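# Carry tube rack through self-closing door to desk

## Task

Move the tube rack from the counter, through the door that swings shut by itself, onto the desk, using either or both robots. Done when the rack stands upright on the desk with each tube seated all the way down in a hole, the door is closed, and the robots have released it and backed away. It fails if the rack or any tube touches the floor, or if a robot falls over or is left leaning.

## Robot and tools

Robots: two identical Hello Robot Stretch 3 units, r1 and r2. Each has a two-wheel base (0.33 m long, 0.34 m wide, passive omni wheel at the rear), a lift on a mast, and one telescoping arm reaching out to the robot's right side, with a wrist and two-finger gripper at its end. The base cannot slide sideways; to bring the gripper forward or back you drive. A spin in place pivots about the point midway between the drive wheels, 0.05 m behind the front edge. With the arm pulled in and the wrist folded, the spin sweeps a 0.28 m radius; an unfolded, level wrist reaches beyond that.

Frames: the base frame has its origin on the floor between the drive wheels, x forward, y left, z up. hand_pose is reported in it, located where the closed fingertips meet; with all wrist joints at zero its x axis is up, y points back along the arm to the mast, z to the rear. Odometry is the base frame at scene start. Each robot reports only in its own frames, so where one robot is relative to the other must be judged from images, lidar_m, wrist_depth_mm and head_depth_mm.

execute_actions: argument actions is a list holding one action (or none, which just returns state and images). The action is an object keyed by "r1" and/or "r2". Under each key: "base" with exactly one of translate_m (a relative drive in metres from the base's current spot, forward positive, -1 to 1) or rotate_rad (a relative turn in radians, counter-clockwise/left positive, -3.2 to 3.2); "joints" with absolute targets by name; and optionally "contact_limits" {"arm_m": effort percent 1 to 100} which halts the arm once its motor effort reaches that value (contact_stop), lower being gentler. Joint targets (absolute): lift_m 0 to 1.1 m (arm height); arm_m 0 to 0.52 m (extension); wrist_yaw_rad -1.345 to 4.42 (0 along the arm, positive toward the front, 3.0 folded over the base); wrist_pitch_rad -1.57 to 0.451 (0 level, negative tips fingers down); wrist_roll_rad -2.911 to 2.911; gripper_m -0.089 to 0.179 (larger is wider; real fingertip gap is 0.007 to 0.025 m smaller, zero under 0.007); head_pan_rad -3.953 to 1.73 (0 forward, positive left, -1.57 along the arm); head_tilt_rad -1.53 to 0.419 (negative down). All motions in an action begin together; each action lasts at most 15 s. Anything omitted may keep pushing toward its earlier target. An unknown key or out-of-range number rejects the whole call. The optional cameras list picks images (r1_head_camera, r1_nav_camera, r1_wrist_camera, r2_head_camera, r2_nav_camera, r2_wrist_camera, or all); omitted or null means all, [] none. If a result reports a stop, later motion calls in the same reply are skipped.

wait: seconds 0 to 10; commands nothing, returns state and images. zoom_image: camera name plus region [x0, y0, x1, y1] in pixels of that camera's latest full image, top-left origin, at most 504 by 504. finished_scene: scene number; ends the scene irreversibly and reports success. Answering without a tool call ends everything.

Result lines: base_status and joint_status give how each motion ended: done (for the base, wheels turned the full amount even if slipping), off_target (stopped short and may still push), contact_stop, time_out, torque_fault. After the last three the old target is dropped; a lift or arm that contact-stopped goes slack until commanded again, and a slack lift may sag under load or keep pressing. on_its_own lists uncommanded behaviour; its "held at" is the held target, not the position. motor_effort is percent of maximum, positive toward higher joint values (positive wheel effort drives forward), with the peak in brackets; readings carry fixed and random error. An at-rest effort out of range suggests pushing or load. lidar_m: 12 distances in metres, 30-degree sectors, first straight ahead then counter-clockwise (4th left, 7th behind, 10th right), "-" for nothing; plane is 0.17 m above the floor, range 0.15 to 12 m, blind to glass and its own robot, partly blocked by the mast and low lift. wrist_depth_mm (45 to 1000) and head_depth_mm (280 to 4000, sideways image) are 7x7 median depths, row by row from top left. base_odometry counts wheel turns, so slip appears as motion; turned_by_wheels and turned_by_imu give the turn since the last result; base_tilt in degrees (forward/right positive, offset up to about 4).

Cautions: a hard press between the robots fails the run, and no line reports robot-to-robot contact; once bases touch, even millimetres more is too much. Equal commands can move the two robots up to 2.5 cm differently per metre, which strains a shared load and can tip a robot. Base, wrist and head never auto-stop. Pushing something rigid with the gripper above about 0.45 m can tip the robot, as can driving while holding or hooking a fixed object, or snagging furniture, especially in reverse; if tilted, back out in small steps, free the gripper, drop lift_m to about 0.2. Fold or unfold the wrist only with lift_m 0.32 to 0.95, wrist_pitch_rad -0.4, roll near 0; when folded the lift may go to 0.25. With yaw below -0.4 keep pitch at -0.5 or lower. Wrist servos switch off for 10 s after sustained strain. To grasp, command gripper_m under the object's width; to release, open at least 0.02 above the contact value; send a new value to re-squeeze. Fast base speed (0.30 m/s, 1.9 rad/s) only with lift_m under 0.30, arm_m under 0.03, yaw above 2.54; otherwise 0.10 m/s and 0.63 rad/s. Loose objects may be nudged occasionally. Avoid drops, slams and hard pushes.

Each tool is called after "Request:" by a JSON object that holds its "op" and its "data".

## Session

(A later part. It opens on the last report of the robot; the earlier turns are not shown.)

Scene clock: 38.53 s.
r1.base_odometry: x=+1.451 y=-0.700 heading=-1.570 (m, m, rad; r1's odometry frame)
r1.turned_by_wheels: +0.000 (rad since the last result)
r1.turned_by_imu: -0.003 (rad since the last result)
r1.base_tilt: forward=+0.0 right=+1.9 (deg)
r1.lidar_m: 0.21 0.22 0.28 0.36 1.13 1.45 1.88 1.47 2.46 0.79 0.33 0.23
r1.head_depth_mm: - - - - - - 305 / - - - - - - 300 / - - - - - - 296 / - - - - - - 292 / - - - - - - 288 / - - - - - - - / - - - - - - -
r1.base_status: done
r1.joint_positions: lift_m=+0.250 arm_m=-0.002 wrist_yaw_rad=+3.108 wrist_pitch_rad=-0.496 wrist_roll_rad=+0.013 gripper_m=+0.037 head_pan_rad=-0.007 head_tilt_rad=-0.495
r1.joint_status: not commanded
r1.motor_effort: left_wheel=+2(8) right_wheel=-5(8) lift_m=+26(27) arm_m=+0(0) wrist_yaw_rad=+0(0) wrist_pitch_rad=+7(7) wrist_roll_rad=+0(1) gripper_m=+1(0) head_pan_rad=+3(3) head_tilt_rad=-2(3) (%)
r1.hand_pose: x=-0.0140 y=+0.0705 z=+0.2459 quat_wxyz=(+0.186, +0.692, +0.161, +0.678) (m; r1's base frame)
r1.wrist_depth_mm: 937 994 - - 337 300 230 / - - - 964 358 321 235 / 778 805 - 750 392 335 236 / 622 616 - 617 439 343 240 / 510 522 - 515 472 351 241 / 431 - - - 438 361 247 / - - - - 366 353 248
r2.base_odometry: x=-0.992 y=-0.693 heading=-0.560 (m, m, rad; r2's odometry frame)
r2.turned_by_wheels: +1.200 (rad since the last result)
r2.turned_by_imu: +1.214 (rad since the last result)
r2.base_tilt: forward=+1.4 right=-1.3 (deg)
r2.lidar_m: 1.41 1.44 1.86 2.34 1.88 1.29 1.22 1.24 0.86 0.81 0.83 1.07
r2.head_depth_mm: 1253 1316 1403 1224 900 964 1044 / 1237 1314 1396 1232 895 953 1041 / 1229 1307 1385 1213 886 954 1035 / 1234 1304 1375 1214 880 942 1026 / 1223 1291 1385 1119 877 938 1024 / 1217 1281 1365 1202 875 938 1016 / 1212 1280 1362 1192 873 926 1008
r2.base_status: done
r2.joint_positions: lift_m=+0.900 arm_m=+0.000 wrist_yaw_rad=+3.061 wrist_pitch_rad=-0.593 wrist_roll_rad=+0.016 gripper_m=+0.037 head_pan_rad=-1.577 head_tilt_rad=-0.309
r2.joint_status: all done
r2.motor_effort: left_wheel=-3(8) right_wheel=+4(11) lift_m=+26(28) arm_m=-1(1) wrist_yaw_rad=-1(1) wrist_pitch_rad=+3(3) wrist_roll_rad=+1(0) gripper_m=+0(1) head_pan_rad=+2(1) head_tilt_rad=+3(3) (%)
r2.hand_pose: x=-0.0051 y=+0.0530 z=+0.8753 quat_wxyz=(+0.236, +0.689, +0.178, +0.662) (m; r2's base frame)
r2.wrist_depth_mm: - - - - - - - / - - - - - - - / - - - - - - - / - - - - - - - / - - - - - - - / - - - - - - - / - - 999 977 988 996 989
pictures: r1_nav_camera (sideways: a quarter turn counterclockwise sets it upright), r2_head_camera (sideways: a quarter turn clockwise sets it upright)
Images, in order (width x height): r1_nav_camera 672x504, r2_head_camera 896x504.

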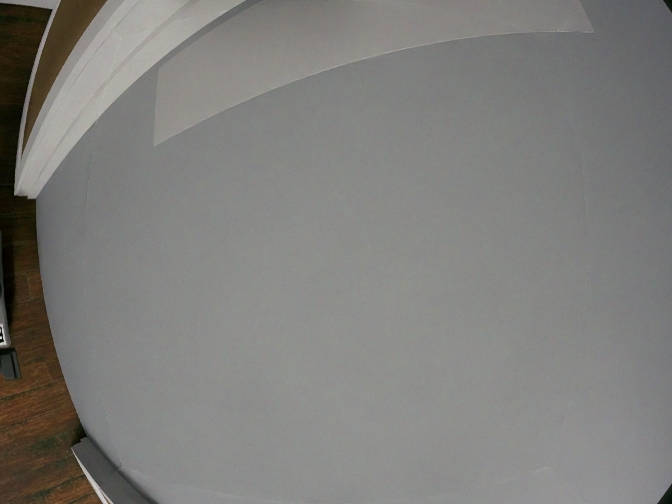

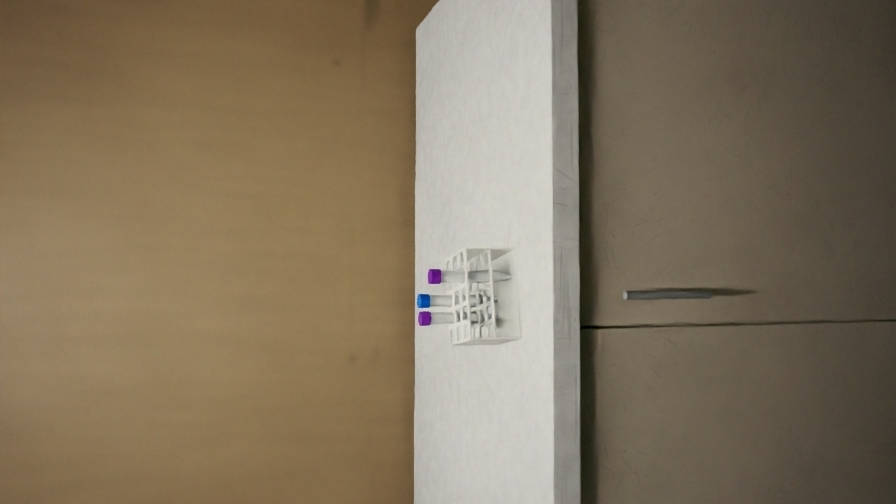

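Request:
{"op": "execute_actions", "data": {"actions": [{"r1":{"base":{"translate_m":0.5}},"r2":{"joints":{"lift_m":0.94,"wrist_pitch_rad":-0.4}}}], "cameras": ["r1_nav_camera"]}}

Request:
{"op": "execute_actions", "data": {"actions": [{"r2":{"joints":{"wrist_yaw_rad":0,"gripper_m":0.17}}}], "cameras": []}}

Request:
{"op": "execute_actions", "data": {"actions": [{"r2":{"joints":{"wrist_pitch_rad":0,"lift_m":1.0,"arm_m":0.2}}}], "cameras": ["r2_wrist_camera","r2_head_camera"]}}

Scene clock: 42.97 s.
r1.base_odometry: x=+1.452 y=-1.200 heading=-1.569 (m, m, rad; r1's odometry frame)
r1.turned_by_wheels: +0.001 (rad since the last result)
r1.turned_by_imu: -0.071 (rad since the last result)
r1.base_tilt: forward=+0.0 right=+1.8 (deg)
r1.lidar_m: - - 0.15 0.19 0.31 1.40 1.82 1.68 2.61 0.26 0.15 -
r1.head_depth_mm: - - - - - - - / - - - - - - - / - - - - - - - / - - - - - - - / - - - - - - - / - - - - - - - / - - - - - - -
r1.base_status: translate_m off_target (by the wheels' count: +0.4998 of +0.5000)
r1.joint_positions: lift_m=+0.250 arm_m=-0.002 wrist_yaw_rad=+3.108 wrist_pitch_rad=-0.497 wrist_roll_rad=+0.013 gripper_m=+0.037 head_pan_rad=+0.017 head_tilt_rad=-0.484
r1.joint_status: not commanded
r1.on_its_own: left_wheel is at rest, and its effort (+27) is outside its rest range (-18 to +18)
r1.motor_effort: left_wheel=+27(62) right_wheel=+6(66) lift_m=+38(38) arm_m=+0(0) wrist_yaw_rad=+0(13) wrist_pitch_rad=+6(9) wrist_roll_rad=+1(1) gripper_m=+0(1) head_pan_rad=-7(11) head_tilt_rad=-7(14) (%)
r1.hand_pose: x=-0.0141 y=+0.0704 z=+0.2454 quat_wxyz=(+0.187, +0.692, +0.161, +0.678) (m; r1's base frame)
r1.wrist_depth_mm: 928 975 307 - 202 113 78 / 977 - - 950 207 113 78 / 799 784 - 411 209 115 79 / 614 617 - 458 213 117 80 / 511 526 - 502 206 118 80 / 442 - - - 178 119 81 / - - - - 203 120 81
r2.base_odometry: x=-0.992 y=-0.693 heading=-0.560 (m, m, rad; r2's odometry frame)
r2.turned_by_wheels: +0.000 (rad since the last result)
r2.turned_by_imu: -0.001 (rad since the last result)
r2.base_tilt: forward=+1.4 right=-1.3 (deg)
r2.lidar_m: 1.41 1.43 1.87 2.34 1.74 1.30 1.22 1.24 0.86 0.81 0.83 1.07
r2.head_depth_mm: 1240 1312 1409 1239 901 958 1024 / 1229 1315 1395 1230 891 958 1039 / 1232 1307 1384 1216 892 951 1034 / 1227 1301 1378 1210 887 947 1025 / 1216 1298 1371 1118 879 941 1025 / 1220 1297 1376 1204 876 929 1014 / 1209 1277 1351 1187 871 932 1008
r2.base_status: not commanded
r2.joint_positions: lift_m=+0.940 arm_m=+0.000 wrist_yaw_rad=+3.061 wrist_pitch_rad=-0.422 wrist_roll_rad=+0.016 gripper_m=+0.037 head_pan_rad=-1.577 head_tilt_rad=-0.309
r2.joint_status: all done
r2.motor_effort: left_wheel=-3(3) right_wheel=+4(4) lift_m=+26(26) arm_m=-1(1) wrist_yaw_rad=-2(2) wrist_pitch_rad=+6(6) wrist_roll_rad=+0(0) gripper_m=+0(0) head_pan_rad=+2(2) head_tilt_rad=+4(3) (%)
r2.hand_pose: x=-0.0031 y=+0.0779 z=+0.9516 quat_wxyz=(+0.177, +0.702, +0.119, +0.679) (m; r2's base frame)
r2.wrist_depth_mm: - - - - - - - / - - - - - - - / - - - - - - - / - - - - - - - / - - - - - - - / - - - - - - - / - - - - - - -
pictures: r1_nav_camera (sideways: a quarter turn counterclockwise sets it upright)
Images, in order (width x height): r1_nav_camera 672x504.

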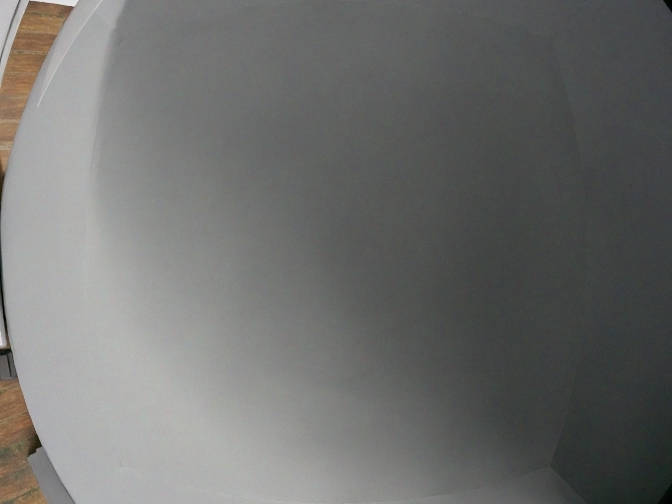

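Scene clock: 45.50 s.
r1.base_odometry: x=+1.452 y=-1.200 heading=-1.569 (m, m, rad; r1's odometry frame)
r1.turned_by_wheels: +0.000 (rad since the last result)
r1.turned_by_imu: +0.000 (rad since the last result)
r1.base_tilt: forward=+0.2 right=+1.9 (deg)
r1.lidar_m: - - 0.15 0.19 0.31 1.41 1.82 1.69 2.62 0.26 0.15 -
r1.head_depth_mm: - - - - - - - / - - - - - - - / - - - - - - - / - - - - - - - / - - - - - - - / - - - - - - - / - - - - - - -
r1.base_status: not commanded
r1.joint_positions: lift_m=+0.250 arm_m=-0.002 wrist_yaw_rad=+3.108 wrist_pitch_rad=-0.497 wrist_roll_rad=+0.013 gripper_m=+0.037 head_pan_rad=+0.017 head_tilt_rad=-0.484
r1.joint_status: not commanded
r1.on_its_own: left_wheel is at rest, and its effort (+26) is outside its rest range (-18 to +18)
r1.motor_effort: left_wheel=+26(27) right_wheel=+6(6) lift_m=+37(38) arm_m=+0(0) wrist_yaw_rad=+0(0) wrist_pitch_rad=+7(7) wrist_roll_rad=+0(0) gripper_m=-1(0) head_pan_rad=-6(7) head_tilt_rad=-7(7) (%)
r1.hand_pose: x=-0.0141 y=+0.0704 z=+0.2454 quat_wxyz=(+0.187, +0.692, +0.161, +0.678) (m; r1's base frame)
r1.wrist_depth_mm: 962 981 310 - 203 112 77 / - - - 947 204 113 78 / 783 786 - 412 210 115 79 / 616 604 - 462 213 116 80 / 508 523 - 506 206 117 80 / 437 - - - 179 119 81 / - - - - 203 120 81
r2.base_odometry: x=-0.992 y=-0.693 heading=-0.560 (m, m, rad; r2's odometry frame)
r2.turned_by_wheels: +0.000 (rad since the last result)
r2.turned_by_imu: +0.000 (rad since the last result)
r2.base_tilt: forward=+1.4 right=-1.3 (deg)
r2.lidar_m: 1.41 1.44 1.87 2.34 1.75 1.29 1.21 1.24 0.86 0.81 0.83 1.07
r2.head_depth_mm: 1245 1321 1398 1227 904 964 1024 / 1242 1312 1403 1229 896 957 1029 / 1224 1309 1386 1229 891 947 - / 1223 1290 1386 1213 886 950 1012 / 1222 1292 1367 1117 879 940 1020 / 1212 1293 1376 1200 879 934 1015 / 1209 1284 1371 1187 870 932 1008
r2.base_status: not commanded
r2.joint_positions: lift_m=+0.940 arm_m=+0.000 wrist_yaw_rad=+0.002 wrist_pitch_rad=-0.422 wrist_roll_rad=+0.016 gripper_m=+0.170 head_pan_rad=-1.577 head_tilt_rad=-0.309
r2.joint_status: all done
r2.motor_effort: left_wheel=-3(3) right_wheel=+4(5) lift_m=+26(26) arm_m=-1(1) wrist_yaw_rad=-1(2) wrist_pitch_rad=+6(6) wrist_roll_rad=+1(0) gripper_m=+0(95) head_pan_rad=+3(1) head_tilt_rad=+3(3) (%)
r2.hand_pose: x=-0.0211 y=-0.3692 z=+0.9516 quat_wxyz=(+0.686, +0.148, -0.697, -0.149) (m; r2's base frame)
r2.wrist_depth_mm: 898 869 754 745 813 790 - / 552 558 564 567 568 579 - / 601 616 624 637 646 658 - / 670 689 680 695 717 735 - / 743 736 782 797 803 837 - / 848 864 885 914 952 974 - / 993 - - - - - -
pictures: none
No camera images: the call's "cameras" was empty. Leave "cameras" out to get every camera's image.

Scene clock: 48.20 s.
r1.base_odometry: x=+1.452 y=-1.200 heading=-1.569 (m, m, rad; r1's odometry frame)
r1.turned_by_wheels: +0.000 (rad since the last result)
r1.turned_by_imu: +0.000 (rad since the last result)
r1.base_tilt: forward=+0.1 right=+2.0 (deg)
r1.lidar_m: - - 0.15 0.19 0.31 1.41 1.82 1.69 2.61 0.25 0.15 -
r1.head_depth_mm: - - - - - - - / - - - - - - - / - - - - - - - / - - - - - - - / - - - - - - - / - - - - - - - / - - - - - - -
r1.base_status: not commanded
r1.joint_positions: lift_m=+0.250 arm_m=-0.002 wrist_yaw_rad=+3.108 wrist_pitch_rad=-0.497 wrist_roll_rad=+0.013 gripper_m=+0.037 head_pan_rad=+0.017 head_tilt_rad=-0.484
r1.joint_status: not commanded
r1.on_its_own: left_wheel is at rest, and its effort (+27) is outside its rest range (-18 to +18)
r1.motor_effort: left_wheel=+27(26) right_wheel=+6(6) lift_m=+39(38) arm_m=+0(0) wrist_yaw_rad=+0(0) wrist_pitch_rad=+7(7) wrist_roll_rad=+0(0) gripper_m=+0(1) head_pan_rad=-7(6) head_tilt_rad=-7(7) (%)
r1.hand_pose: x=-0.0141 y=+0.0704 z=+0.2454 quat_wxyz=(+0.187, +0.692, +0.161, +0.678) (m; r1's base frame)
r1.wrist_depth_mm: 929 970 308 - 201 113 77 / - - - 935 205 114 78 / 786 793 - 409 210 115 79 / 615 610 - 457 214 116 80 / 504 519 - 513 206 118 80 / 438 - - - 178 118 81 / - - - - 202 120 81
r2.base_odometry: x=-0.992 y=-0.693 heading=-0.560 (m, m, rad; r2's odometry frame)
r2.turned_by_wheels: +0.000 (rad since the last result)
r2.turned_by_imu: +0.000 (rad since the last result)
r2.base_tilt: forward=+1.4 right=-1.4 (deg)
r2.lidar_m: 1.41 1.44 1.86 2.34 1.75 1.29 1.22 1.24 0.86 0.81 0.83 1.07
r2.head_depth_mm: 1243 1315 1391 1445 - 972 1044 / 1237 1311 1407 - - 963 1042 / 1232 1296 1387 - - 962 1032 / 1228 1300 1379 1220 885 945 1027 / 1218 1297 1382 1211 877 939 1025 / 1222 1287 1373 1200 872 935 1010 / 1209 1282 1363 1196 868 926 1013
r2.base_status: not commanded
r2.joint_positions: lift_m=+1.000 arm_m=+0.200 wrist_yaw_rad=+0.000 wrist_pitch_rad=-0.024 wrist_roll_rad=+0.016 gripper_m=+0.170 head_pan_rad=-1.577 head_tilt_rad=-0.309
r2.joint_status: all done
r2.motor_effort: left_wheel=-3(3) right_wheel=+5(4) lift_m=+26(26) arm_m=+4(5) wrist_yaw_rad=-2(1) wrist_pitch_rad=+6(8) wrist_roll_rad=+1(0) gripper_m=+0(0) head_pan_rad=+2(2) head_tilt_rad=+4(3) (%)
r2.hand_pose: x=-0.0213 y=-0.6002 z=+1.1083 quat_wxyz=(+0.702, +0.009, -0.712, -0.009) (m; r2's base frame)
r2.wrist_depth_mm: 895 916 919 919 947 948 970 / 922 945 949 970 978 977 988 / 965 976 983 998 - - - / 977 - - - - - - / 748 808 541 727 720 718 - / 545 511 495 513 509 507 536 / 402 398 409 416 413 423 430
pictures: r2_head_camera (sideways: a quarter turn clockwise sets it upright), r2_wrist_camera
Images, in order (width x height): r2_head_camera 896x504, r2_wrist_camera 644x364.

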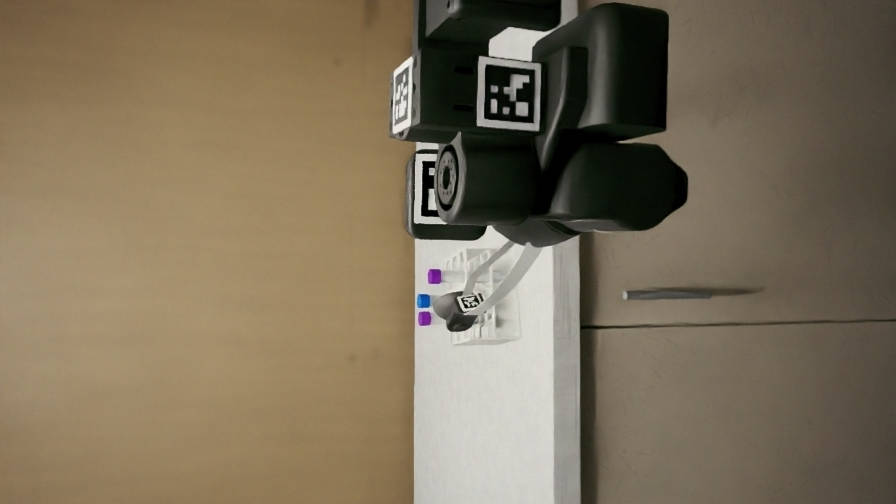

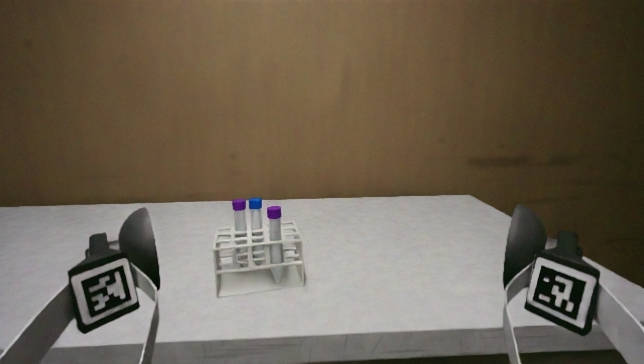

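Request:
{"op": "execute_actions", "data": {"actions": [{"r1":{"base":{"translate_m":-0.5},"joints":{"head_tilt_rad":-0.7}},"r2":{"base":{"translate_m":0.09},"joints":{"lift_m":0.85}}}], "cameras": ["r2_wrist_camera","r1_nav_camera"]}}

Scene clock: 52.10 s.
r1.base_odometry: x=+1.451 y=-0.700 heading=-1.569 (m, m, rad; r1's odometry frame)
r1.turned_by_wheels: +0.000 (rad since the last result)
r1.turned_by_imu: +0.002 (rad since the last result)
r1.base_tilt: forward=+0.3 right=+1.8 (deg)
r1.lidar_m: 0.47 0.45 0.47 0.97 1.06 1.31 1.62 1.26 2.01 2.69 0.78 0.52
r1.head_depth_mm: 393 445 516 611 750 975 1158 / 384 436 503 593 725 929 1128 / 377 427 491 575 697 887 1106 / 371 417 479 561 677 852 1094 / 364 409 468 544 654 819 1077 / 357 402 457 532 635 787 1034 / 351 394 447 518 614 757 939
r1.base_status: done
r1.joint_positions: lift_m=+0.250 arm_m=-0.002 wrist_yaw_rad=+3.108 wrist_pitch_rad=-0.497 wrist_roll_rad=+0.013 gripper_m=+0.037 head_pan_rad=+0.007 head_tilt_rad=-0.692
r1.joint_status: all done
r1.motor_effort: left_wheel=+0(14) right_wheel=+0(9) lift_m=+38(38) arm_m=+0(0) wrist_yaw_rad=-1(1) wrist_pitch_rad=+7(7) wrist_roll_rad=+1(0) gripper_m=+1(0) head_pan_rad=-3(7) head_tilt_rad=-4(33) (%)
r1.hand_pose: x=-0.0141 y=+0.0704 z=+0.2454 quat_wxyz=(+0.187, +0.692, +0.161, +0.678) (m; r1's base frame)
r1.wrist_depth_mm: 883 912 985 - 840 531 376 / 930 965 - - 859 536 380 / 792 782 - 790 742 558 400 / 616 615 - 607 606 544 437 / 498 521 - 533 505 499 473 / 440 - - - 436 426 433 / - - - - 363 369 373
r2.base_odometry: x=-0.915 y=-0.741 heading=-0.560 (m, m, rad; r2's odometry frame)
r2.turned_by_wheels: +0.000 (rad since the last result)
r2.turned_by_imu: -0.001 (rad since the last result)
r2.base_tilt: forward=+1.4 right=-1.4 (deg)
r2.lidar_m: 1.32 1.35 1.74 2.35 2.01 1.39 1.30 1.33 0.86 0.80 0.82 1.06
r2.head_depth_mm: 1230 1305 1397 1239 891 927 - / 1226 1306 1390 1220 881 - - / 1224 1299 1384 1212 878 - - / 1220 1290 1374 981 876 937 1025 / 1215 1288 1369 1203 869 935 1009 / 1207 1277 1363 1204 866 927 1005 / 1202 1274 1367 1188 866 923 997
r2.base_status: done
r2.joint_positions: lift_m=+0.850 arm_m=+0.200 wrist_yaw_rad=+0.000 wrist_pitch_rad=-0.024 wrist_roll_rad=+0.016 gripper_m=+0.170 head_pan_rad=-1.577 head_tilt_rad=-0.309
r2.joint_status: all done
r2.motor_effort: left_wheel=-3(3) right_wheel=+4(11) lift_m=+20(18) arm_m=+4(4) wrist_yaw_rad=-2(1) wrist_pitch_rad=+6(6) wrist_roll_rad=+1(0) gripper_m=-1(0) head_pan_rad=+0(3) head_tilt_rad=+3(4) (%)
r2.hand_pose: x=-0.0213 y=-0.6002 z=+0.9587 quat_wxyz=(+0.702, +0.009, -0.712, -0.009) (m; r2's base frame)
r2.wrist_depth_mm: 889 920 913 919 947 952 967 / 911 942 941 965 948 980 - / 942 965 939 505 - 998 - / 566 556 534 474 523 513 499 / 357 365 364 372 370 375 383 / 388 397 402 406 411 419 420 / 406 408 415 423 429 438 445
pictures: r1_nav_camera (sideways: a quarter turn counterclockwise sets it upright), r2_wrist_camera
Images, in order (width x height): r1_nav_camera 672x504, r2_wrist_camera 644x364.

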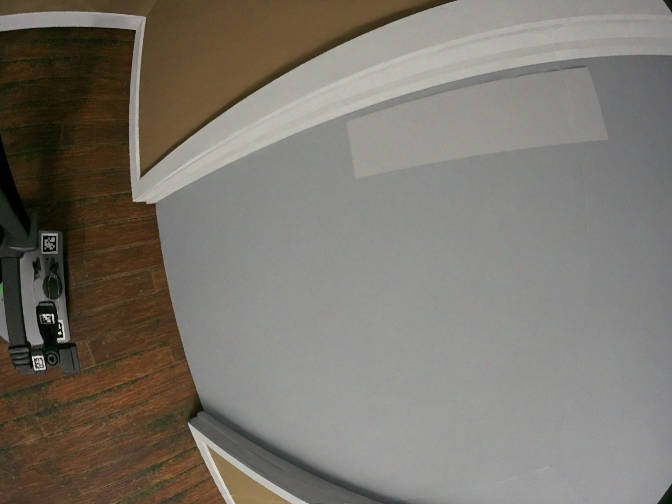

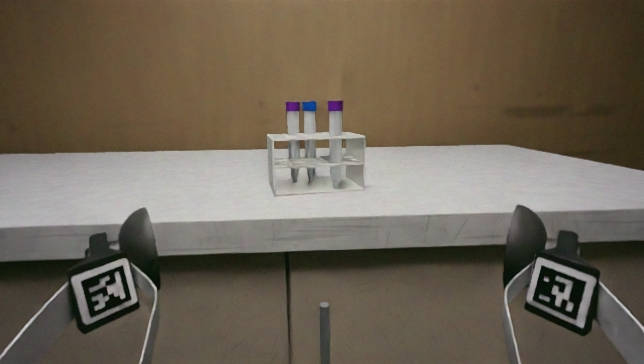

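Request:
{"op": "execute_actions", "data": {"actions": [{"r1":{"base":{"rotate_rad":0.4}},"r2":{"joints":{"lift_m":0.82,"arm_m":0.4}}}], "cameras": ["r2_wrist_camera"]}}

Request:
{"op": "execute_actions", "data": {"actions": [{"r1":{"base":{"translate_m":0.5}}}], "cameras": ["r1_nav_camera"]}}

Scene clock: 55.83 s.
r1.base_odometry: x=+1.451 y=-0.700 heading=-1.169 (m, m, rad; r1's odometry frame)
r1.turned_by_wheels: +0.400 (rad since the last result)
r1.turned_by_imu: +0.394 (rad since the last result)
r1.base_tilt: forward=+0.4 right=+1.9 (deg)
r1.lidar_m: 0.47 0.45 0.76 1.06 1.21 1.33 1.25 1.85 2.69 0.80 0.55 0.47
r1.head_depth_mm: 349 390 441 508 598 724 928 / 357 398 452 523 619 759 981 / 364 408 465 540 644 793 1039 / 372 418 478 557 667 831 1079 / 379 428 490 575 694 875 1093 / 388 439 498 573 661 792 1034 / 375 407 446 500 589 780 1066
r1.base_status: done
r1.joint_positions: lift_m=+0.250 arm_m=-0.002 wrist_yaw_rad=+3.108 wrist_pitch_rad=-0.497 wrist_roll_rad=+0.013 gripper_m=+0.037 head_pan_rad=+0.007 head_tilt_rad=-0.692
r1.joint_status: not commanded
r1.motor_effort: left_wheel=-4(7) right_wheel=+4(11) lift_m=+38(38) arm_m=+0(0) wrist_yaw_rad=+0(0) wrist_pitch_rad=+8(7) wrist_roll_rad=+0(1) gripper_m=+1(0) head_pan_rad=-3(3) head_tilt_rad=-4(4) (%)
r1.hand_pose: x=-0.0141 y=+0.0704 z=+0.2454 quat_wxyz=(+0.187, +0.692, +0.161, +0.678) (m; r1's base frame)
r1.wrist_depth_mm: - - - - 974 898 621 / - - - - - 929 605 / 801 821 - 794 800 785 585 / 615 618 - 615 620 613 562 / 508 525 - 535 506 507 486 / 439 - - - 430 428 425 / - - - - 363 370 366
r2.base_odometry: x=-0.915 y=-0.741 heading=-0.560 (m, m, rad; r2's odometry frame)
r2.turned_by_wheels: +0.000 (rad since the last result)
r2.turned_by_imu: -0.001 (rad since the last result)
r2.base_tilt: forward=+1.4 right=-1.3 (deg)
r2.lidar_m: 1.32 1.34 1.74 2.35 2.01 1.39 1.31 1.33 0.86 0.80 0.82 1.06
r2.head_depth_mm: 1227 1318 1395 1231 890 937 - / 1226 1305 1383 1220 890 970 1034 / 1224 1300 1382 1220 - 951 1024 / 1225 1294 1382 984 886 934 1016 / 1211 1292 1369 1209 869 934 1010 / 1206 1278 1366 1199 868 927 1003 / 1204 1284 1364 1192 861 923 997
r2.base_status: not commanded
r2.joint_positions: lift_m=+0.820 arm_m=+0.400 wrist_yaw_rad=+0.000 wrist_pitch_rad=-0.024 wrist_roll_rad=+0.016 gripper_m=+0.170 head_pan_rad=-1.577 head_tilt_rad=-0.309
r2.joint_status: all done
r2.motor_effort: left_wheel=-3(2) right_wheel=+5(4) lift_m=+20(19) arm_m=+4(6) wrist_yaw_rad=-2(0) wrist_pitch_rad=+6(6) wrist_roll_rad=+0(0) gripper_m=+0(0) head_pan_rad=+2(1) head_tilt_rad=+3(3) (%)
r2.hand_pose: x=-0.0214 y=-0.8002 z=+0.9288 quat_wxyz=(+0.702, +0.009, -0.712, -0.009) (m; r2's base frame)
r2.wrist_depth_mm: 712 720 731 738 744 752 755 / 737 737 733 743 777 782 772 / 757 749 762 301 792 804 816 / 411 405 315 298 334 373 368 / 237 256 233 230 228 228 224 / 178 161 165 164 163 165 170 / 159 160 161 164 168 170 172
pictures: r2_wrist_camera
Images, in order (width x height): r2_wrist_camera 644x364.

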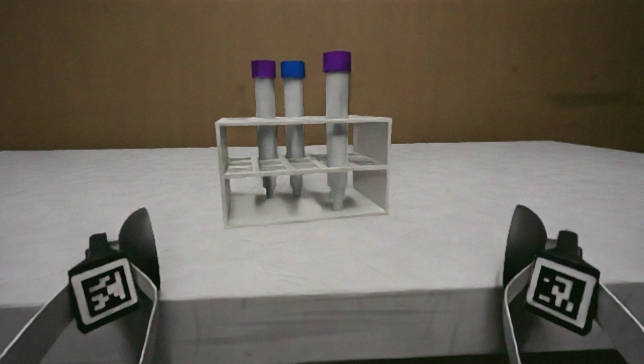

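Scene clock: 59.97 s.
r1.base_odometry: x=+1.647 y=-1.159 heading=-1.168 (m, m, rad; r1's odometry frame)
r1.turned_by_wheels: +0.001 (rad since the last result)
r1.turned_by_imu: +0.034 (rad since the last result)
r1.base_tilt: forward=+0.0 right=+2.0 (deg)
r1.lidar_m: - 0.15 0.15 0.96 1.12 1.63 1.64 2.32 2.79 0.20 0.15 -
r1.head_depth_mm: - - - - - - - / - - - - - - - / - - - - - - - / - - - - - - - / - - - - - - - / - - - - - - - / - - - - - - -
r1.base_status: translate_m off_target (by the wheels' count: +0.4997 of +0.5000)
r1.joint_positions: lift_m=+0.250 arm_m=-0.002 wrist_yaw_rad=+3.097 wrist_pitch_rad=-0.497 wrist_roll_rad=+0.013 gripper_m=+0.037 head_pan_rad=+0.004 head_tilt_rad=-0.696
r1.joint_status: not commanded
r1.on_its_own: left_wheel is at rest, and its effort (+44) is outside its rest range (-18 to +18); right_wheel is at rest, and its effort (+22) is outside its rest range (-18 to +18)
r1.motor_effort: left_wheel=+44(68) right_wheel=+22(100) lift_m=+37(40) arm_m=+0(1) wrist_yaw_rad=+9(37) wrist_pitch_rad=+7(8) wrist_roll_rad=+0(1) gripper_m=+1(0) head_pan_rad=-2(3) head_tilt_rad=-2(4) (%)
r1.hand_pose: x=-0.0117 y=+0.0703 z=+0.2453 quat_wxyz=(+0.191, +0.693, +0.158, +0.677) (m; r1's base frame)
r1.wrist_depth_mm: - - 969 958 687 151 135 / - - - - 232 164 145 / 769 774 - 797 202 177 156 / 617 618 623 611 223 191 156 / 502 531 - 531 247 209 152 / 443 - - - 266 232 147 / - - - - 329 228 142
r2.base_odometry: x=-0.915 y=-0.741 heading=-0.560 (m, m, rad; r2's odometry frame)
r2.turned_by_wheels: +0.000 (rad since the last result)
r2.turned_by_imu: -0.001 (rad since the last result)
r2.base_tilt: forward=+1.4 right=-1.3 (deg)
r2.lidar_m: 1.32 1.35 1.74 2.35 2.01 1.39 1.31 1.33 0.86 0.80 0.82 1.06
r2.head_depth_mm: 1232 1311 1393 1231 887 940 - / 1226 1300 1381 1215 889 963 1036 / 1225 1298 1385 1211 - 956 1024 / 1219 1289 1369 982 884 937 1015 / 1210 1295 1365 1205 871 926 1011 / 1207 1279 1362 1203 868 924 1005 / 1203 1279 1356 1189 860 919 1003
r2.base_status: not commanded
r2.joint_positions: lift_m=+0.820 arm_m=+0.400 wrist_yaw_rad=+0.000 wrist_pitch_rad=-0.024 wrist_roll_rad=+0.016 gripper_m=+0.170 head_pan_rad=-1.577 head_tilt_rad=-0.309
r2.joint_status: not commanded
r2.motor_effort: left_wheel=-4(3) right_wheel=+4(4) lift_m=+20(20) arm_m=+4(4) wrist_yaw_rad=-1(0) wrist_pitch_rad=+6(6) wrist_roll_rad=+0(1) gripper_m=+0(0) head_pan_rad=+2(2) head_tilt_rad=+3(4) (%)
r2.hand_pose: x=-0.0214 y=-0.8002 z=+0.9288 quat_wxyz=(+0.702, +0.009, -0.712, -0.009) (m; r2's base frame)
r2.wrist_depth_mm: 711 722 741 739 755 763 758 / 743 744 734 756 763 775 796 / 756 769 771 299 804 800 813 / 411 404 318 296 334 377 371 / 238 257 234 231 227 225 224 / 178 161 166 164 163 165 170 / 159 160 162 165 167 170 173
pictures: r1_nav_camera (sideways: a quarter turn counterclockwise sets it upright)
Images, in order (width x height): r1_nav_camera 672x504.

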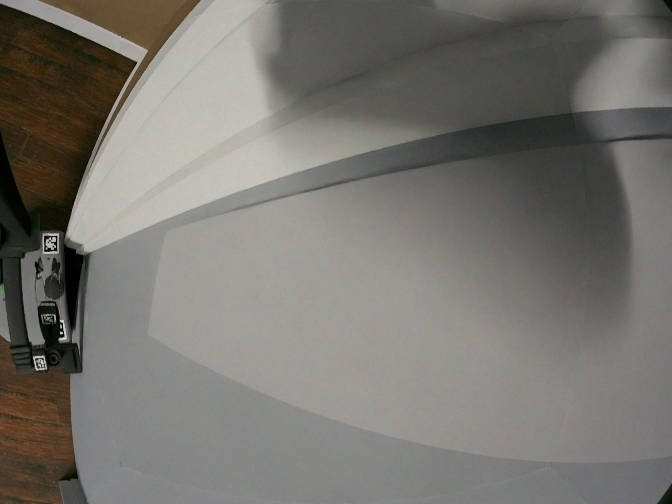

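Request:
{"op": "execute_actions", "data": {"actions": [{"r1":{"base":{"translate_m":-0.4}},"r2":{"joints":{"arm_m":0,"head_pan_rad":-3.3,"head_tilt_rad":-0.3}}}], "cameras": ["r2_nav_camera","r2_head_camera"]}}

Scene clock: 66.30 s.
r1.base_odometry: x=+1.490 y=-0.791 heading=-1.168 (m, m, rad; r1's odometry frame)
r1.turned_by_wheels: +0.000 (rad since the last result)
r1.turned_by_imu: +0.001 (rad since the last result)
r1.base_tilt: forward=+0.2 right=+1.9 (deg)
r1.lidar_m: 0.48 0.47 0.83 1.07 1.25 1.38 1.24 1.88 2.68 0.78 0.56 0.48
r1.head_depth_mm: 357 398 450 517 608 738 937 / 366 409 463 535 633 775 1000 / 375 420 479 553 661 816 1072 / 384 432 494 575 691 859 1097 / 393 444 509 598 723 914 1110 / 403 452 511 580 674 807 1070 / 376 411 454 515 638 851 1083
r1.base_status: done
r1.joint_positions: lift_m=+0.250 arm_m=-0.002 wrist_yaw_rad=+3.107 wrist_pitch_rad=-0.497 wrist_roll_rad=+0.013 gripper_m=+0.037 head_pan_rad=+0.004 head_tilt_rad=-0.696
r1.joint_status: not commanded
r1.motor_effort: left_wheel=-1(27) right_wheel=+0(17) lift_m=+38(37) arm_m=+0(0) wrist_yaw_rad=+1(8) wrist_pitch_rad=+7(7) wrist_roll_rad=+0(0) gripper_m=+0(0) head_pan_rad=-2(2) head_tilt_rad=-1(2) (%)
r1.hand_pose: x=-0.0138 y=+0.0704 z=+0.2453 quat_wxyz=(+0.187, +0.692, +0.161, +0.678) (m; r1's base frame)
r1.wrist_depth_mm: - - - - 980 892 677 / - - - - - 956 662 / 799 762 - 781 786 787 613 / 617 625 - 607 608 620 563 / 505 524 - 534 506 504 498 / 441 - - - 432 422 422 / - - - - 366 375 372
r2.base_odometry: x=-0.915 y=-0.741 heading=-0.560 (m, m, rad; r2's odometry frame)
r2.turned_by_wheels: +0.000 (rad since the last result)
r2.turned_by_imu: -0.001 (rad since the last result)
r2.base_tilt: forward=+1.4 right=-1.3 (deg)
r2.lidar_m: 1.32 1.35 1.74 2.35 2.01 1.39 1.30 1.33 0.86 0.80 0.82 1.06
r2.head_depth_mm: 1211 1289 1384 1481 1605 1722 1570 / 1189 1256 1347 1443 1544 1671 1557 / 1167 1242 1321 1407 1522 1638 1548 / 1142 1216 1295 1386 1492 1590 1560 / 1124 1189 1275 1362 1448 1549 1494 / 1107 1169 1246 1323 1412 1519 1498 / 1081 1146 1224 1294 1386 1494 1491
r2.base_status: not commanded
r2.joint_positions: lift_m=+0.820 arm_m=+0.001 wrist_yaw_rad=+0.000 wrist_pitch_rad=-0.024 wrist_roll_rad=+0.016 gripper_m=+0.170 head_pan_rad=-3.293 head_tilt_rad=-0.309
r2.joint_status: all done
r2.motor_effort: left_wheel=-2(2) right_wheel=+5(5) lift_m=+20(20) arm_m=-4(2) wrist_yaw_rad=+0(0) wrist_pitch_rad=+7(6) wrist_roll_rad=+0(0) gripper_m=+0(0) head_pan_rad=-3(31) head_tilt_rad=+4(1) (%)
r2.hand_pose: x=-0.0214 y=-0.4011 z=+0.9288 quat_wxyz=(+0.702, +0.009, -0.712, -0.009) (m; r2's base frame)
r2.wrist_depth_mm: - - - - - - - / - - - - - - - / - - - 884 - - - / 563 571 567 563 564 608 606 / 585 584 601 613 603 635 635 / 605 607 628 633 636 652 - / 633 633 652 656 668 673 685
pictures: r2_head_camera (sideways: a quarter turn clockwise sets it upright), r2_nav_camera (sideways: a quarter turn counterclockwise sets it upright)
Images, in order (width x height): r2_head_camera 896x504, r2_nav_camera 672x504.

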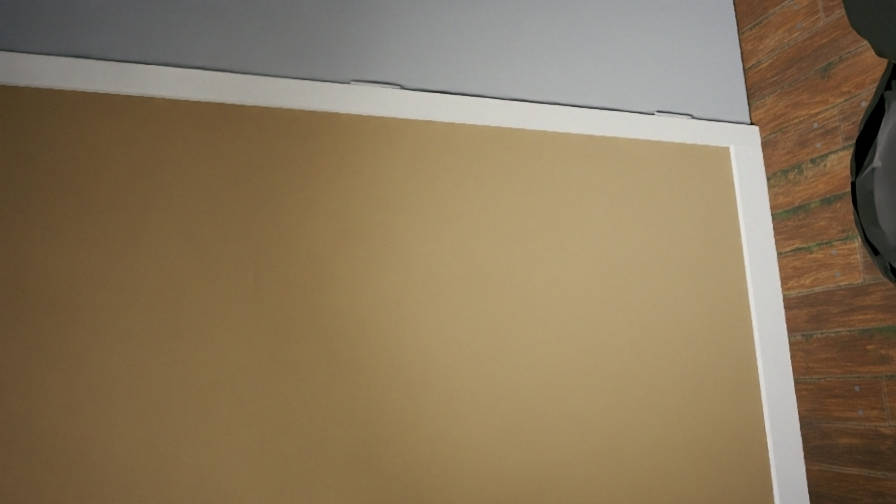

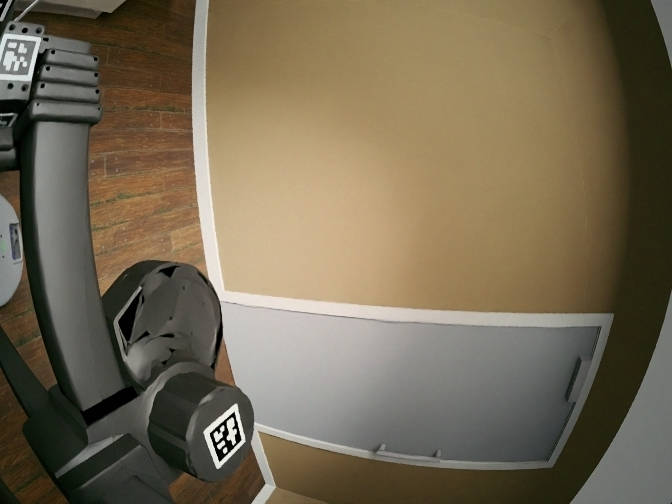

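Request:
{"op": "execute_actions", "data": {"actions": [{"r1":{"base":{"rotate_rad":-0.43},"joints":{"head_tilt_rad":-1.2}}}], "cameras": ["r1_nav_camera"]}}

Request:
{"op": "execute_actions", "data": {"actions": [{"r1":{"base":{"translate_m":0.4}}}], "cameras": ["r1_nav_camera"]}}

Scene clock: 68.87 s.
r1.base_odometry: x=+1.490 y=-0.791 heading=-1.597 (m, m, rad; r1's odometry frame)
r1.turned_by_wheels: -0.430 (rad since the last result)
r1.turned_by_imu: -0.424 (rad since the last result)
r1.base_tilt: forward=+0.1 right=+1.8 (deg)
r1.lidar_m: 0.48 0.47 0.49 1.01 1.08 1.33 1.61 1.24 2.01 2.67 0.78 0.53
r1.head_depth_mm: 504 641 879 1335 1277 1180 1096 / 493 624 849 1327 1268 1175 1091 / 483 611 820 1254 1257 1195 - / 475 595 794 1194 1259 1186 - / 464 580 769 1138 1244 1177 - / 456 567 744 1087 1242 1157 - / 449 554 723 951 1206 1148 1082
r1.base_status: done
r1.joint_positions: lift_m=+0.250 arm_m=-0.002 wrist_yaw_rad=+3.107 wrist_pitch_rad=-0.497 wrist_roll_rad=+0.013 gripper_m=+0.037 head_pan_rad=+0.004 head_tilt_rad=-1.186
r1.joint_status: all done
r1.motor_effort: left_wheel=+2(7) right_wheel=-5(10) lift_m=+37(37) arm_m=+0(0) wrist_yaw_rad=+1(1) wrist_pitch_rad=+7(8) wrist_roll_rad=+1(0) gripper_m=+1(1) head_pan_rad=-2(2) head_tilt_rad=-6(32) (%)
r1.hand_pose: x=-0.0138 y=+0.0704 z=+0.2453 quat_wxyz=(+0.187, +0.692, +0.161, +0.678) (m; r1's base frame)
r1.wrist_depth_mm: 915 931 - - 851 544 390 / 930 974 - - 898 553 391 / 779 801 - 790 755 573 418 / 619 610 - 618 603 567 455 / 498 525 - 538 505 511 496 / 443 - - - 439 430 424 / - - - - 365 372 375
r2.base_odometry: x=-0.915 y=-0.741 heading=-0.560 (m, m, rad; r2's odometry frame)
r2.turned_by_wheels: +0.000 (rad since the last result)
r2.turned_by_imu: +0.000 (rad since the last result)
r2.base_tilt: forward=+1.4 right=-1.4 (deg)
r2.lidar_m: 1.32 1.34 1.74 2.35 2.01 1.39 1.31 1.33 0.86 0.80 0.82 1.06
r2.head_depth_mm: 1203 1292 1381 1484 1599 1719 1568 / 1192 1260 1337 1457 1557 1687 1560 / 1164 1238 1323 1415 1518 1655 1555 / 1147 1209 1297 1389 1484 1599 1552 / 1123 1194 1269 1362 1453 1566 1503 / 1104 1174 1246 1330 1421 1527 1507 / 1087 1154 1226 1294 1377 1489 1489
r2.base_status: not commanded
r2.joint_positions: lift_m=+0.820 arm_m=+0.001 wrist_yaw_rad=+0.000 wrist_pitch_rad=-0.024 wrist_roll_rad=+0.016 gripper_m=+0.170 head_pan_rad=-3.293 head_tilt_rad=-0.309
r2.joint_status: not commanded
r2.motor_effort: left_wheel=-3(3) right_wheel=+4(5) lift_m=+20(20) arm_m=-4(4) wrist_yaw_rad=+0(1) wrist_pitch_rad=+6(6) wrist_roll_rad=+0(1) gripper_m=+0(0) head_pan_rad=-3(4) head_tilt_rad=+3(3) (%)
r2.hand_pose: x=-0.0214 y=-0.4011 z=+0.9288 quat_wxyz=(+0.702, +0.009, -0.712, -0.009) (m; r2's base frame)
r2.wrist_depth_mm: - - - - - - - / - - - - - - - / - - - 885 - - - / 574 565 566 566 556 604 609 / 587 596 599 611 611 623 632 / 597 613 626 632 638 648 - / 623 637 638 663 670 680 693
pictures: r1_nav_camera (sideways: a quarter turn counterclockwise sets it upright)
Images, in order (width x height): r1_nav_camera 672x504.

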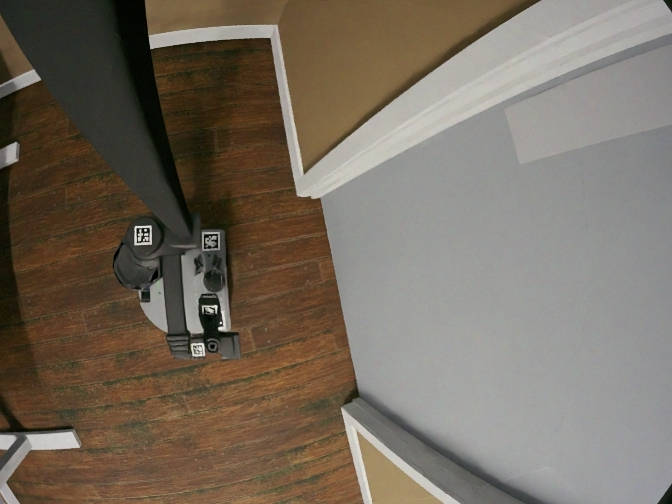

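Scene clock: 71.87 s.
r1.base_odometry: x=+1.480 y=-1.191 heading=-1.597 (m, m, rad; r1's odometry frame)
r1.turned_by_wheels: +0.000 (rad since the last result)
r1.turned_by_imu: -0.002 (rad since the last result)
r1.base_tilt: forward=+0.1 right=+1.9 (deg)
r1.lidar_m: - - 0.15 0.23 1.13 1.41 2.00 1.59 2.49 0.60 0.15 0.15
r1.head_depth_mm: - - - - 478 1176 1096 / - - - - 449 1178 1095 / - - - - 406 1181 - / - - - - 382 1149 - / - - - - 364 828 - / - - - - 336 1018 - / - - - - 319 888 1085
r1.base_status: done
r1.joint_positions: lift_m=+0.250 arm_m=-0.002 wrist_yaw_rad=+3.107 wrist_pitch_rad=-0.497 wrist_roll_rad=+0.013 gripper_m=+0.037 head_pan_rad=+0.004 head_tilt_rad=-1.186
r1.joint_status: not commanded
r1.motor_effort: left_wheel=+2(7) right_wheel=-5(9) lift_m=+38(37) arm_m=+0(0) wrist_yaw_rad=+1(1) wrist_pitch_rad=+7(7) wrist_roll_rad=+0(0) gripper_m=+1(0) head_pan_rad=-2(2) head_tilt_rad=-6(7) (%)
r1.hand_pose: x=-0.0138 y=+0.0704 z=+0.2453 quat_wxyz=(+0.187, +0.692, +0.161, +0.678) (m; r1's base frame)
r1.wrist_depth_mm: 926 963 - 317 229 144 105 / 971 - - 349 237 149 107 / 776 779 - 384 248 151 109 / 612 620 - 437 258 156 111 / 504 526 - 479 258 159 113 / 437 - - - 232 164 115 / - - - - 270 168 117
r2.base_odometry: x=-0.915 y=-0.741 heading=-0.560 (m, m, rad; r2's odometry frame)
r2.turned_by_wheels: +0.000 (rad since the last result)
r2.turned_by_imu: +0.000 (rad since the last result)
r2.base_tilt: forward=+1.3 right=-1.3 (deg)
r2.lidar_m: 1.32 1.35 1.74 2.35 2.01 1.39 1.30 1.33 0.86 0.80 0.82 1.06
r2.head_depth_mm: 1207 1291 1382 1479 1599 1739 1559 / 1184 1261 1343 1453 1560 1683 1558 / 1169 1234 1315 1417 1523 1642 1558 / 1141 1210 1287 1376 1485 1588 1558 / 1132 1192 1268 1348 1445 1559 1504 / 1104 1167 1240 1321 1420 1515 1499 / 1086 1146 1216 1300 1391 1490 1497
r2.base_status: not commanded
r2.joint_positions: lift_m=+0.820 arm_m=+0.001 wrist_yaw_rad=+0.000 wrist_pitch_rad=-0.024 wrist_roll_rad=+0.016 gripper_m=+0.170 head_pan_rad=-3.293 head_tilt_rad=-0.309
r2.joint_status: not commanded
r2.motor_effort: left_wheel=-2(3) right_wheel=+4(4) lift_m=+20(20) arm_m=-4(4) wrist_yaw_rad=+1(0) wrist_pitch_rad=+6(6) wrist_roll_rad=+0(0) gripper_m=+0(1) head_pan_rad=-3(2) head_tilt_rad=+3(3) (%)
r2.hand_pose: x=-0.0214 y=-0.4011 z=+0.9288 quat_wxyz=(+0.702, +0.009, -0.712, -0.009) (m; r2's base frame)
r2.wrist_depth_mm: - - - - - - - / - - - - - - - / - - - 887 - - - / 566 566 573 564 562 612 606 / 573 586 604 610 606 629 631 / 602 621 628 635 649 653 - / 626 625 635 657 663 685 699
pictures: r1_nav_camera (sideways: a quarter turn counterclockwise sets it upright)
Images, in order (width x height): r1_nav_camera 672x504.

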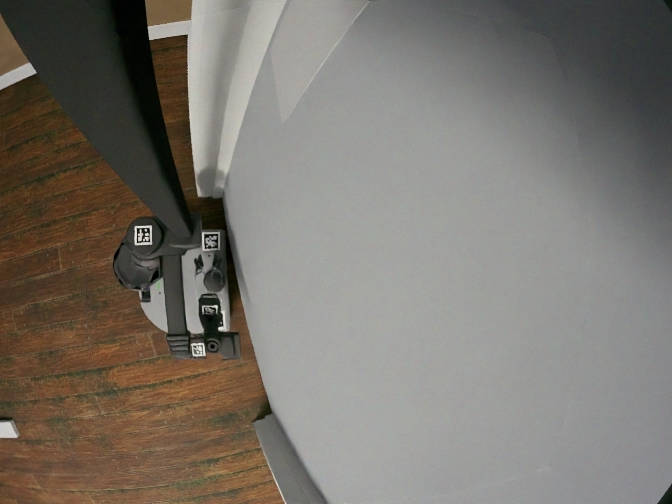

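Request:
{"op": "execute_actions", "data": {"actions": [{"r1":{"base":{"translate_m":0.2}},"r2":{"joints":{"head_pan_rad":-3.9,"head_tilt_rad":-0.1}}}], "cameras": ["r1_nav_camera","r2_head_camera"]}}

Scene clock: 74.37 s.
r1.base_odometry: x=+1.474 y=-1.391 heading=-1.597 (m, m, rad; r1's odometry frame)
r1.turned_by_wheels: +0.000 (rad since the last result)
r1.turned_by_imu: -0.083 (rad since the last result)
r1.base_tilt: forward=-0.1 right=+1.9 (deg)
r1.lidar_m: - - 0.15 0.20 0.36 1.36 1.88 1.75 2.56 0.20 0.15 -
r1.head_depth_mm: - - - - - 1151 1103 / - - - - - 1151 1090 / - - - - - 549 1070 / - - - - - - - / - - - - - - - / - - - - - 1139 - / - - - - - 1130 1046
r1.base_status: translate_m off_target (by the wheels' count: +0.1998 of +0.2000)
r1.joint_positions: lift_m=+0.250 arm_m=-0.002 wrist_yaw_rad=+3.127 wrist_pitch_rad=-0.497 wrist_roll_rad=+0.013 gripper_m=+0.037 head_pan_rad=-0.001 head_tilt_rad=-1.210
r1.joint_status: not commanded
r1.on_its_own: right_wheel is at rest, and its effort (+27) is outside its rest range (-18 to +18); wrist_yaw_rad is at rest, and its effort (-15) is outside its rest range (-12 to +12)
r1.motor_effort: left_wheel=+17(68) right_wheel=+27(44) lift_m=+37(38) arm_m=+0(0) wrist_yaw_rad=-15(22) wrist_pitch_rad=+7(8) wrist_roll_rad=+0(0) gripper_m=+0(1) head_pan_rad=+0(2) head_tilt_rad=+5(6) (%)
r1.hand_pose: x=-0.0182 y=+0.0705 z=+0.2454 quat_wxyz=(+0.180, +0.691, +0.168, +0.680) (m; r1's base frame)
r1.wrist_depth_mm: 924 294 - - 225 116 78 / 973 330 - - 227 117 78 / 810 365 - 781 229 118 79 / 611 571 412 621 230 118 79 / 501 503 - 518 204 118 79 / 445 - - - 182 119 79 / - - - - - 119 79
r2.base_odometry: x=-0.915 y=-0.741 heading=-0.560 (m, m, rad; r2's odometry frame)
r2.turned_by_wheels: +0.000 (rad since the last result)
r2.turned_by_imu: +0.000 (rad since the last result)
r2.base_tilt: forward=+1.4 right=-1.3 (deg)
r2.lidar_m: 1.32 1.35 1.75 2.35 1.76 1.39 1.30 1.33 0.86 0.80 0.82 1.06
r2.head_depth_mm: - - - - - - - / - 2214 2380 2405 2526 2459 1894 / 1695 1703 1733 1769 1861 1906 1882 / 1586 1573 1633 1664 1725 1779 1819 / 1453 1474 1522 1566 1613 1665 1679 / 1333 1396 1430 1469 1508 1549 1604 / 1285 1309 1354 1382 1417 1439 1497
r2.base_status: not commanded
r2.joint_positions: lift_m=+0.820 arm_m=+0.001 wrist_yaw_rad=+0.000 wrist_pitch_rad=-0.024 wrist_roll_rad=+0.016 gripper_m=+0.170 head_pan_rad=-3.893 head_tilt_rad=-0.113
r2.joint_status: all done
r2.motor_effort: left_wheel=-2(3) right_wheel=+4(4) lift_m=+20(20) arm_m=-4(4) wrist_yaw_rad=-1(0) wrist_pitch_rad=+6(6) wrist_roll_rad=+1(0) gripper_m=+0(0) head_pan_rad=-3(23) head_tilt_rad=+5(20) (%)
r2.hand_pose: x=-0.0214 y=-0.4011 z=+0.9288 quat_wxyz=(+0.702, +0.009, -0.712, -0.009) (m; r2's base frame)
r2.wrist_depth_mm: - - - - - - - / - - - - - - - / - - - 866 - - - / 570 574 564 574 571 597 609 / 580 583 597 606 615 620 637 / 595 620 624 620 639 649 - / 622 638 642 661 659 690 683
pictures: r1_nav_camera (sideways: a quarter turn counterclockwise sets it upright), r2_head_camera (sideways: a quarter turn clockwise sets it upright)
Images, in order (width x height): r1_nav_camera 672x504, r2_head_camera 896x504.

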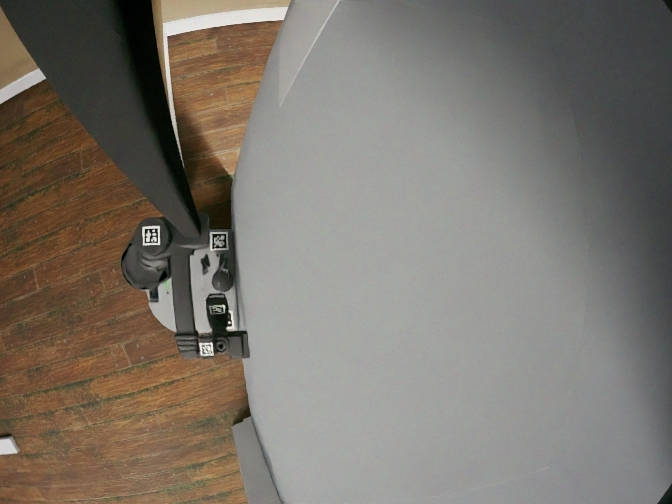

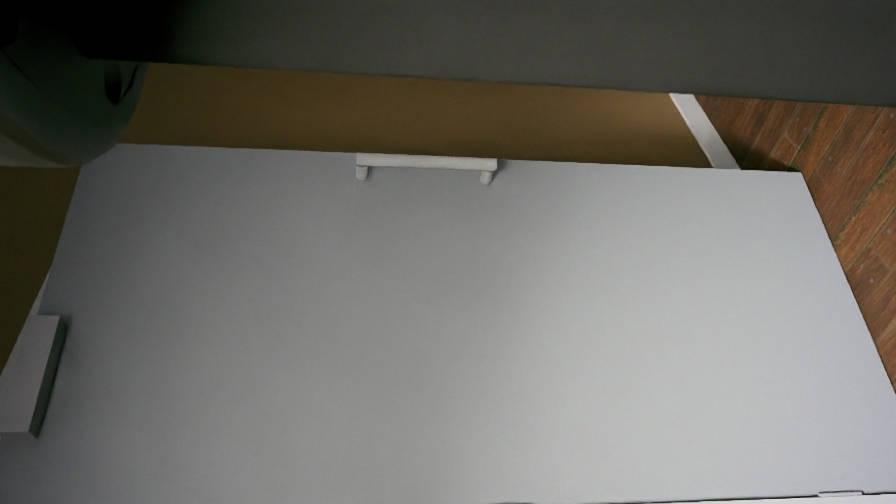

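Request:
{"op": "execute_actions", "data": {"actions": [{"r1":{"base":{"rotate_rad":0.25}},"r2":{"joints":{"arm_m":0.47,"head_pan_rad":-1.57,"head_tilt_rad":-0.5}}}], "cameras": ["r2_wrist_camera"]}}

Request:
{"op": "execute_actions", "data": {"actions": [{"r1":{"base":{"translate_m":0.4}}}], "cameras": ["r1_nav_camera"]}}

Scene clock: 79.40 s.
r1.base_odometry: x=+1.474 y=-1.391 heading=-1.348 (m, m, rad; r1's odometry frame)
r1.turned_by_wheels: +0.249 (rad since the last result)
r1.turned_by_imu: +0.086 (rad since the last result)
r1.base_tilt: forward=+0.2 right=+2.0 (deg)
r1.lidar_m: - - 0.15 0.28 0.33 1.43 1.89 1.73 2.67 0.19 0.15 -
r1.head_depth_mm: - - - - - 1149 1102 / - - - - - 1139 1088 / - - - - - 449 - / - - - - - 504 - / - - - - - 561 - / - - - - - 1127 - / - - - - - 1125 992
r1.base_status: rotate_rad off_target (by the wheels' count: +0.2487 of +0.2500)
r1.joint_positions: lift_m=+0.250 arm_m=-0.001 wrist_yaw_rad=+3.089 wrist_pitch_rad=-0.497 wrist_roll_rad=+0.013 gripper_m=+0.037 head_pan_rad=-0.003 head_tilt_rad=-1.198
r1.joint_status: not commanded
r1.on_its_own: right_wheel is at rest, and its effort (+59) is outside its rest range (-18 to +18); wrist_yaw_rad is at rest, and its effort (+15) is outside its rest range (-12 to +12)
r1.motor_effort: left_wheel=+0(4) right_wheel=+59(67) lift_m=+37(36) arm_m=-1(1) wrist_yaw_rad=+15(27) wrist_pitch_rad=+7(7) wrist_roll_rad=+1(0) gripper_m=+0(0) head_pan_rad=+1(1) head_tilt_rad=-1(5) (%)
r1.hand_pose: x=-0.0100 y=+0.0700 z=+0.2454 quat_wxyz=(+0.193, +0.694, +0.155, +0.676) (m; r1's base frame)
r1.wrist_depth_mm: 935 316 336 - 240 122 81 / - 941 377 - 241 122 81 / 785 744 - 785 243 122 81 / 606 621 440 605 243 122 82 / 512 521 - 539 229 122 82 / 440 - - - 191 122 81 / - - - - 216 122 81
r2.base_odometry: x=-0.915 y=-0.741 heading=-0.560 (m, m, rad; r2's odometry frame)
r2.turned_by_wheels: +0.000 (rad since the last result)
r2.turned_by_imu: -0.001 (rad since the last result)
r2.base_tilt: forward=+1.4 right=-1.3 (deg)
r2.lidar_m: 1.32 1.35 1.74 2.34 1.79 1.39 1.31 1.33 0.86 0.81 0.82 1.06
r2.head_depth_mm: 1206 1333 1190 912 975 - - / 1201 1309 1190 - 1004 1157 1312 / 1202 1311 1193 - 998 1138 1282 / 1195 1300 1029 894 994 1135 1271 / 1196 1307 1168 888 979 1126 1271 / 1190 1303 1164 881 979 1114 1273 / 1182 1283 1165 877 973 1117 1270
r2.base_status: not commanded
r2.joint_positions: lift_m=+0.820 arm_m=+0.470 wrist_yaw_rad=+0.000 wrist_pitch_rad=-0.024 wrist_roll_rad=+0.016 gripper_m=+0.170 head_pan_rad=-1.577 head_tilt_rad=-0.494
r2.joint_status: all done
r2.motor_effort: left_wheel=-3(3) right_wheel=+4(3) lift_m=+20(20) arm_m=+4(3) wrist_yaw_rad=+0(0) wrist_pitch_rad=+6(6) wrist_roll_rad=+0(0) gripper_m=+0(0) head_pan_rad=+2(29) head_tilt_rad=-3(26) (%)
r2.hand_pose: x=-0.0214 y=-0.8702 z=+0.9288 quat_wxyz=(+0.702, +0.009, -0.712, -0.009) (m; r2's base frame)
r2.wrist_depth_mm: 646 649 650 652 669 677 703 / 679 667 666 691 699 725 710 / 695 689 670 230 716 719 744 / 410 398 214 233 302 370 369 / 238 235 223 205 219 226 223 / 178 160 165 163 162 161 170 / 123 128 127 127 126 125 120
pictures: r2_wrist_camera
Images, in order (width x height): r2_wrist_camera 644x364.

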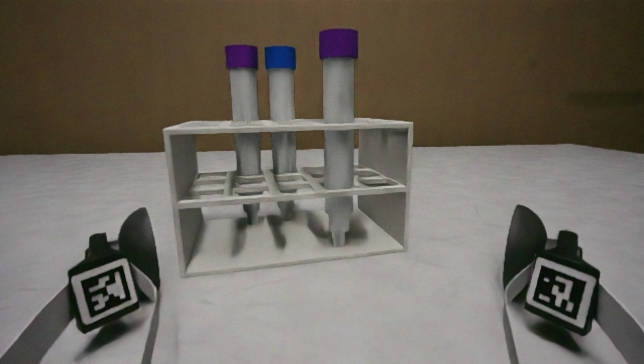

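Scene clock: 82.03 s.
r1.base_odometry: x=+1.563 y=-1.781 heading=-1.349 (m, m, rad; r1's odometry frame)
r1.turned_by_wheels: +0.000 (rad since the last result)
r1.turned_by_imu: -0.571 (rad since the last result)
r1.base_tilt: forward=+0.1 right=+2.0 (deg)
r1.lidar_m: - - 0.15 0.20 1.27 0.53 0.55 2.14 1.96 0.20 0.15 -
r1.head_depth_mm: - - - - - 1155 1097 / - - - - - 1153 1092 / - - - - - 426 1075 / - - - - - - - / - - - - - - - / - - - - - 1138 - / - - - - - 1132 1092
r1.base_status: translate_m off_target (by the wheels' count: +0.3998 of +0.4000)
r1.joint_positions: lift_m=+0.250 arm_m=-0.002 wrist_yaw_rad=+3.127 wrist_pitch_rad=-0.497 wrist_roll_rad=+0.013 gripper_m=+0.037 head_pan_rad=-0.001 head_tilt_rad=-1.210
r1.joint_status: not commanded
r1.on_its_own: right_wheel is at rest, and its effort (+28) is outside its rest range (-18 to +18); wrist_yaw_rad is at rest, and its effort (-15) is outside its rest range (-12 to +12)
r1.motor_effort: left_wheel=+12(40) right_wheel=+28(59) lift_m=+39(40) arm_m=+0(1) wrist_yaw_rad=-15(21) wrist_pitch_rad=+7(8) wrist_roll_rad=+0(0) gripper_m=+0(0) head_pan_rad=+0(1) head_tilt_rad=+5(7) (%)
r1.hand_pose: x=-0.0181 y=+0.0705 z=+0.2453 quat_wxyz=(+0.180, +0.691, +0.168, +0.680) (m; r1's base frame)
r1.wrist_depth_mm: 922 - - - 225 116 78 / 954 - - - 227 117 79 / 779 815 - 795 227 117 79 / 615 627 605 620 231 118 79 / 502 520 - 531 204 118 79 / 439 - - - 182 119 79 / - - - - - 119 79
r2.base_odometry: x=-0.915 y=-0.741 heading=-0.560 (m, m, rad; r2's odometry frame)
r2.turned_by_wheels: +0.000 (rad since the last result)
r2.turned_by_imu: +0.000 (rad since the last result)
r2.base_tilt: forward=+1.4 right=-1.4 (deg)
r2.lidar_m: 1.32 1.35 1.74 2.35 1.41 1.38 1.31 1.33 0.85 0.80 0.82 1.06
r2.head_depth_mm: 1203 1322 1195 910 976 - - / 1203 1315 1187 - 1003 1153 1317 / 1201 1314 1187 - 996 1141 1285 / 1195 1310 1028 896 991 1132 1276 / 1193 1300 1169 886 985 1126 1274 / 1183 1290 1171 887 978 1115 1274 / 1181 1290 1169 881 969 1108 1268
r2.base_status: not commanded
r2.joint_positions: lift_m=+0.820 arm_m=+0.470 wrist_yaw_rad=+0.000 wrist_pitch_rad=-0.024 wrist_roll_rad=+0.016 gripper_m=+0.170 head_pan_rad=-1.577 head_tilt_rad=-0.494
r2.joint_status: not commanded
r2.motor_effort: left_wheel=-3(3) right_wheel=+4(4) lift_m=+20(20) arm_m=+5(4) wrist_yaw_rad=-1(1) wrist_pitch_rad=+6(6) wrist_roll_rad=+0(0) gripper_m=+0(0) head_pan_rad=+1(2) head_tilt_rad=-3(3) (%)
r2.hand_pose: x=-0.0214 y=-0.8702 z=+0.9288 quat_wxyz=(+0.702, +0.009, -0.712, -0.009) (m; r2's base frame)
r2.wrist_depth_mm: 640 650 656 664 681 685 687 / 667 679 650 686 713 710 719 / 690 690 681 229 718 735 746 / 413 397 215 233 299 373 366 / 238 235 224 206 218 224 224 / 178 161 164 164 163 161 169 / 124 128 128 127 126 125 120
pictures: r1_nav_camera (sideways: a quarter turn counterclockwise sets it upright)
Images, in order (width x height): r1_nav_camera 672x504.

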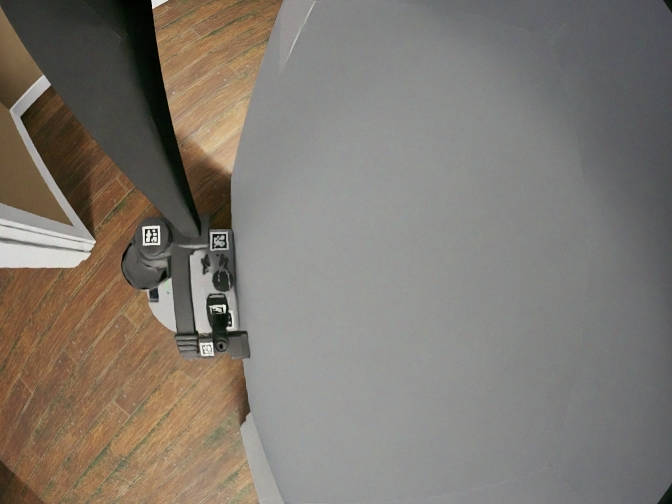

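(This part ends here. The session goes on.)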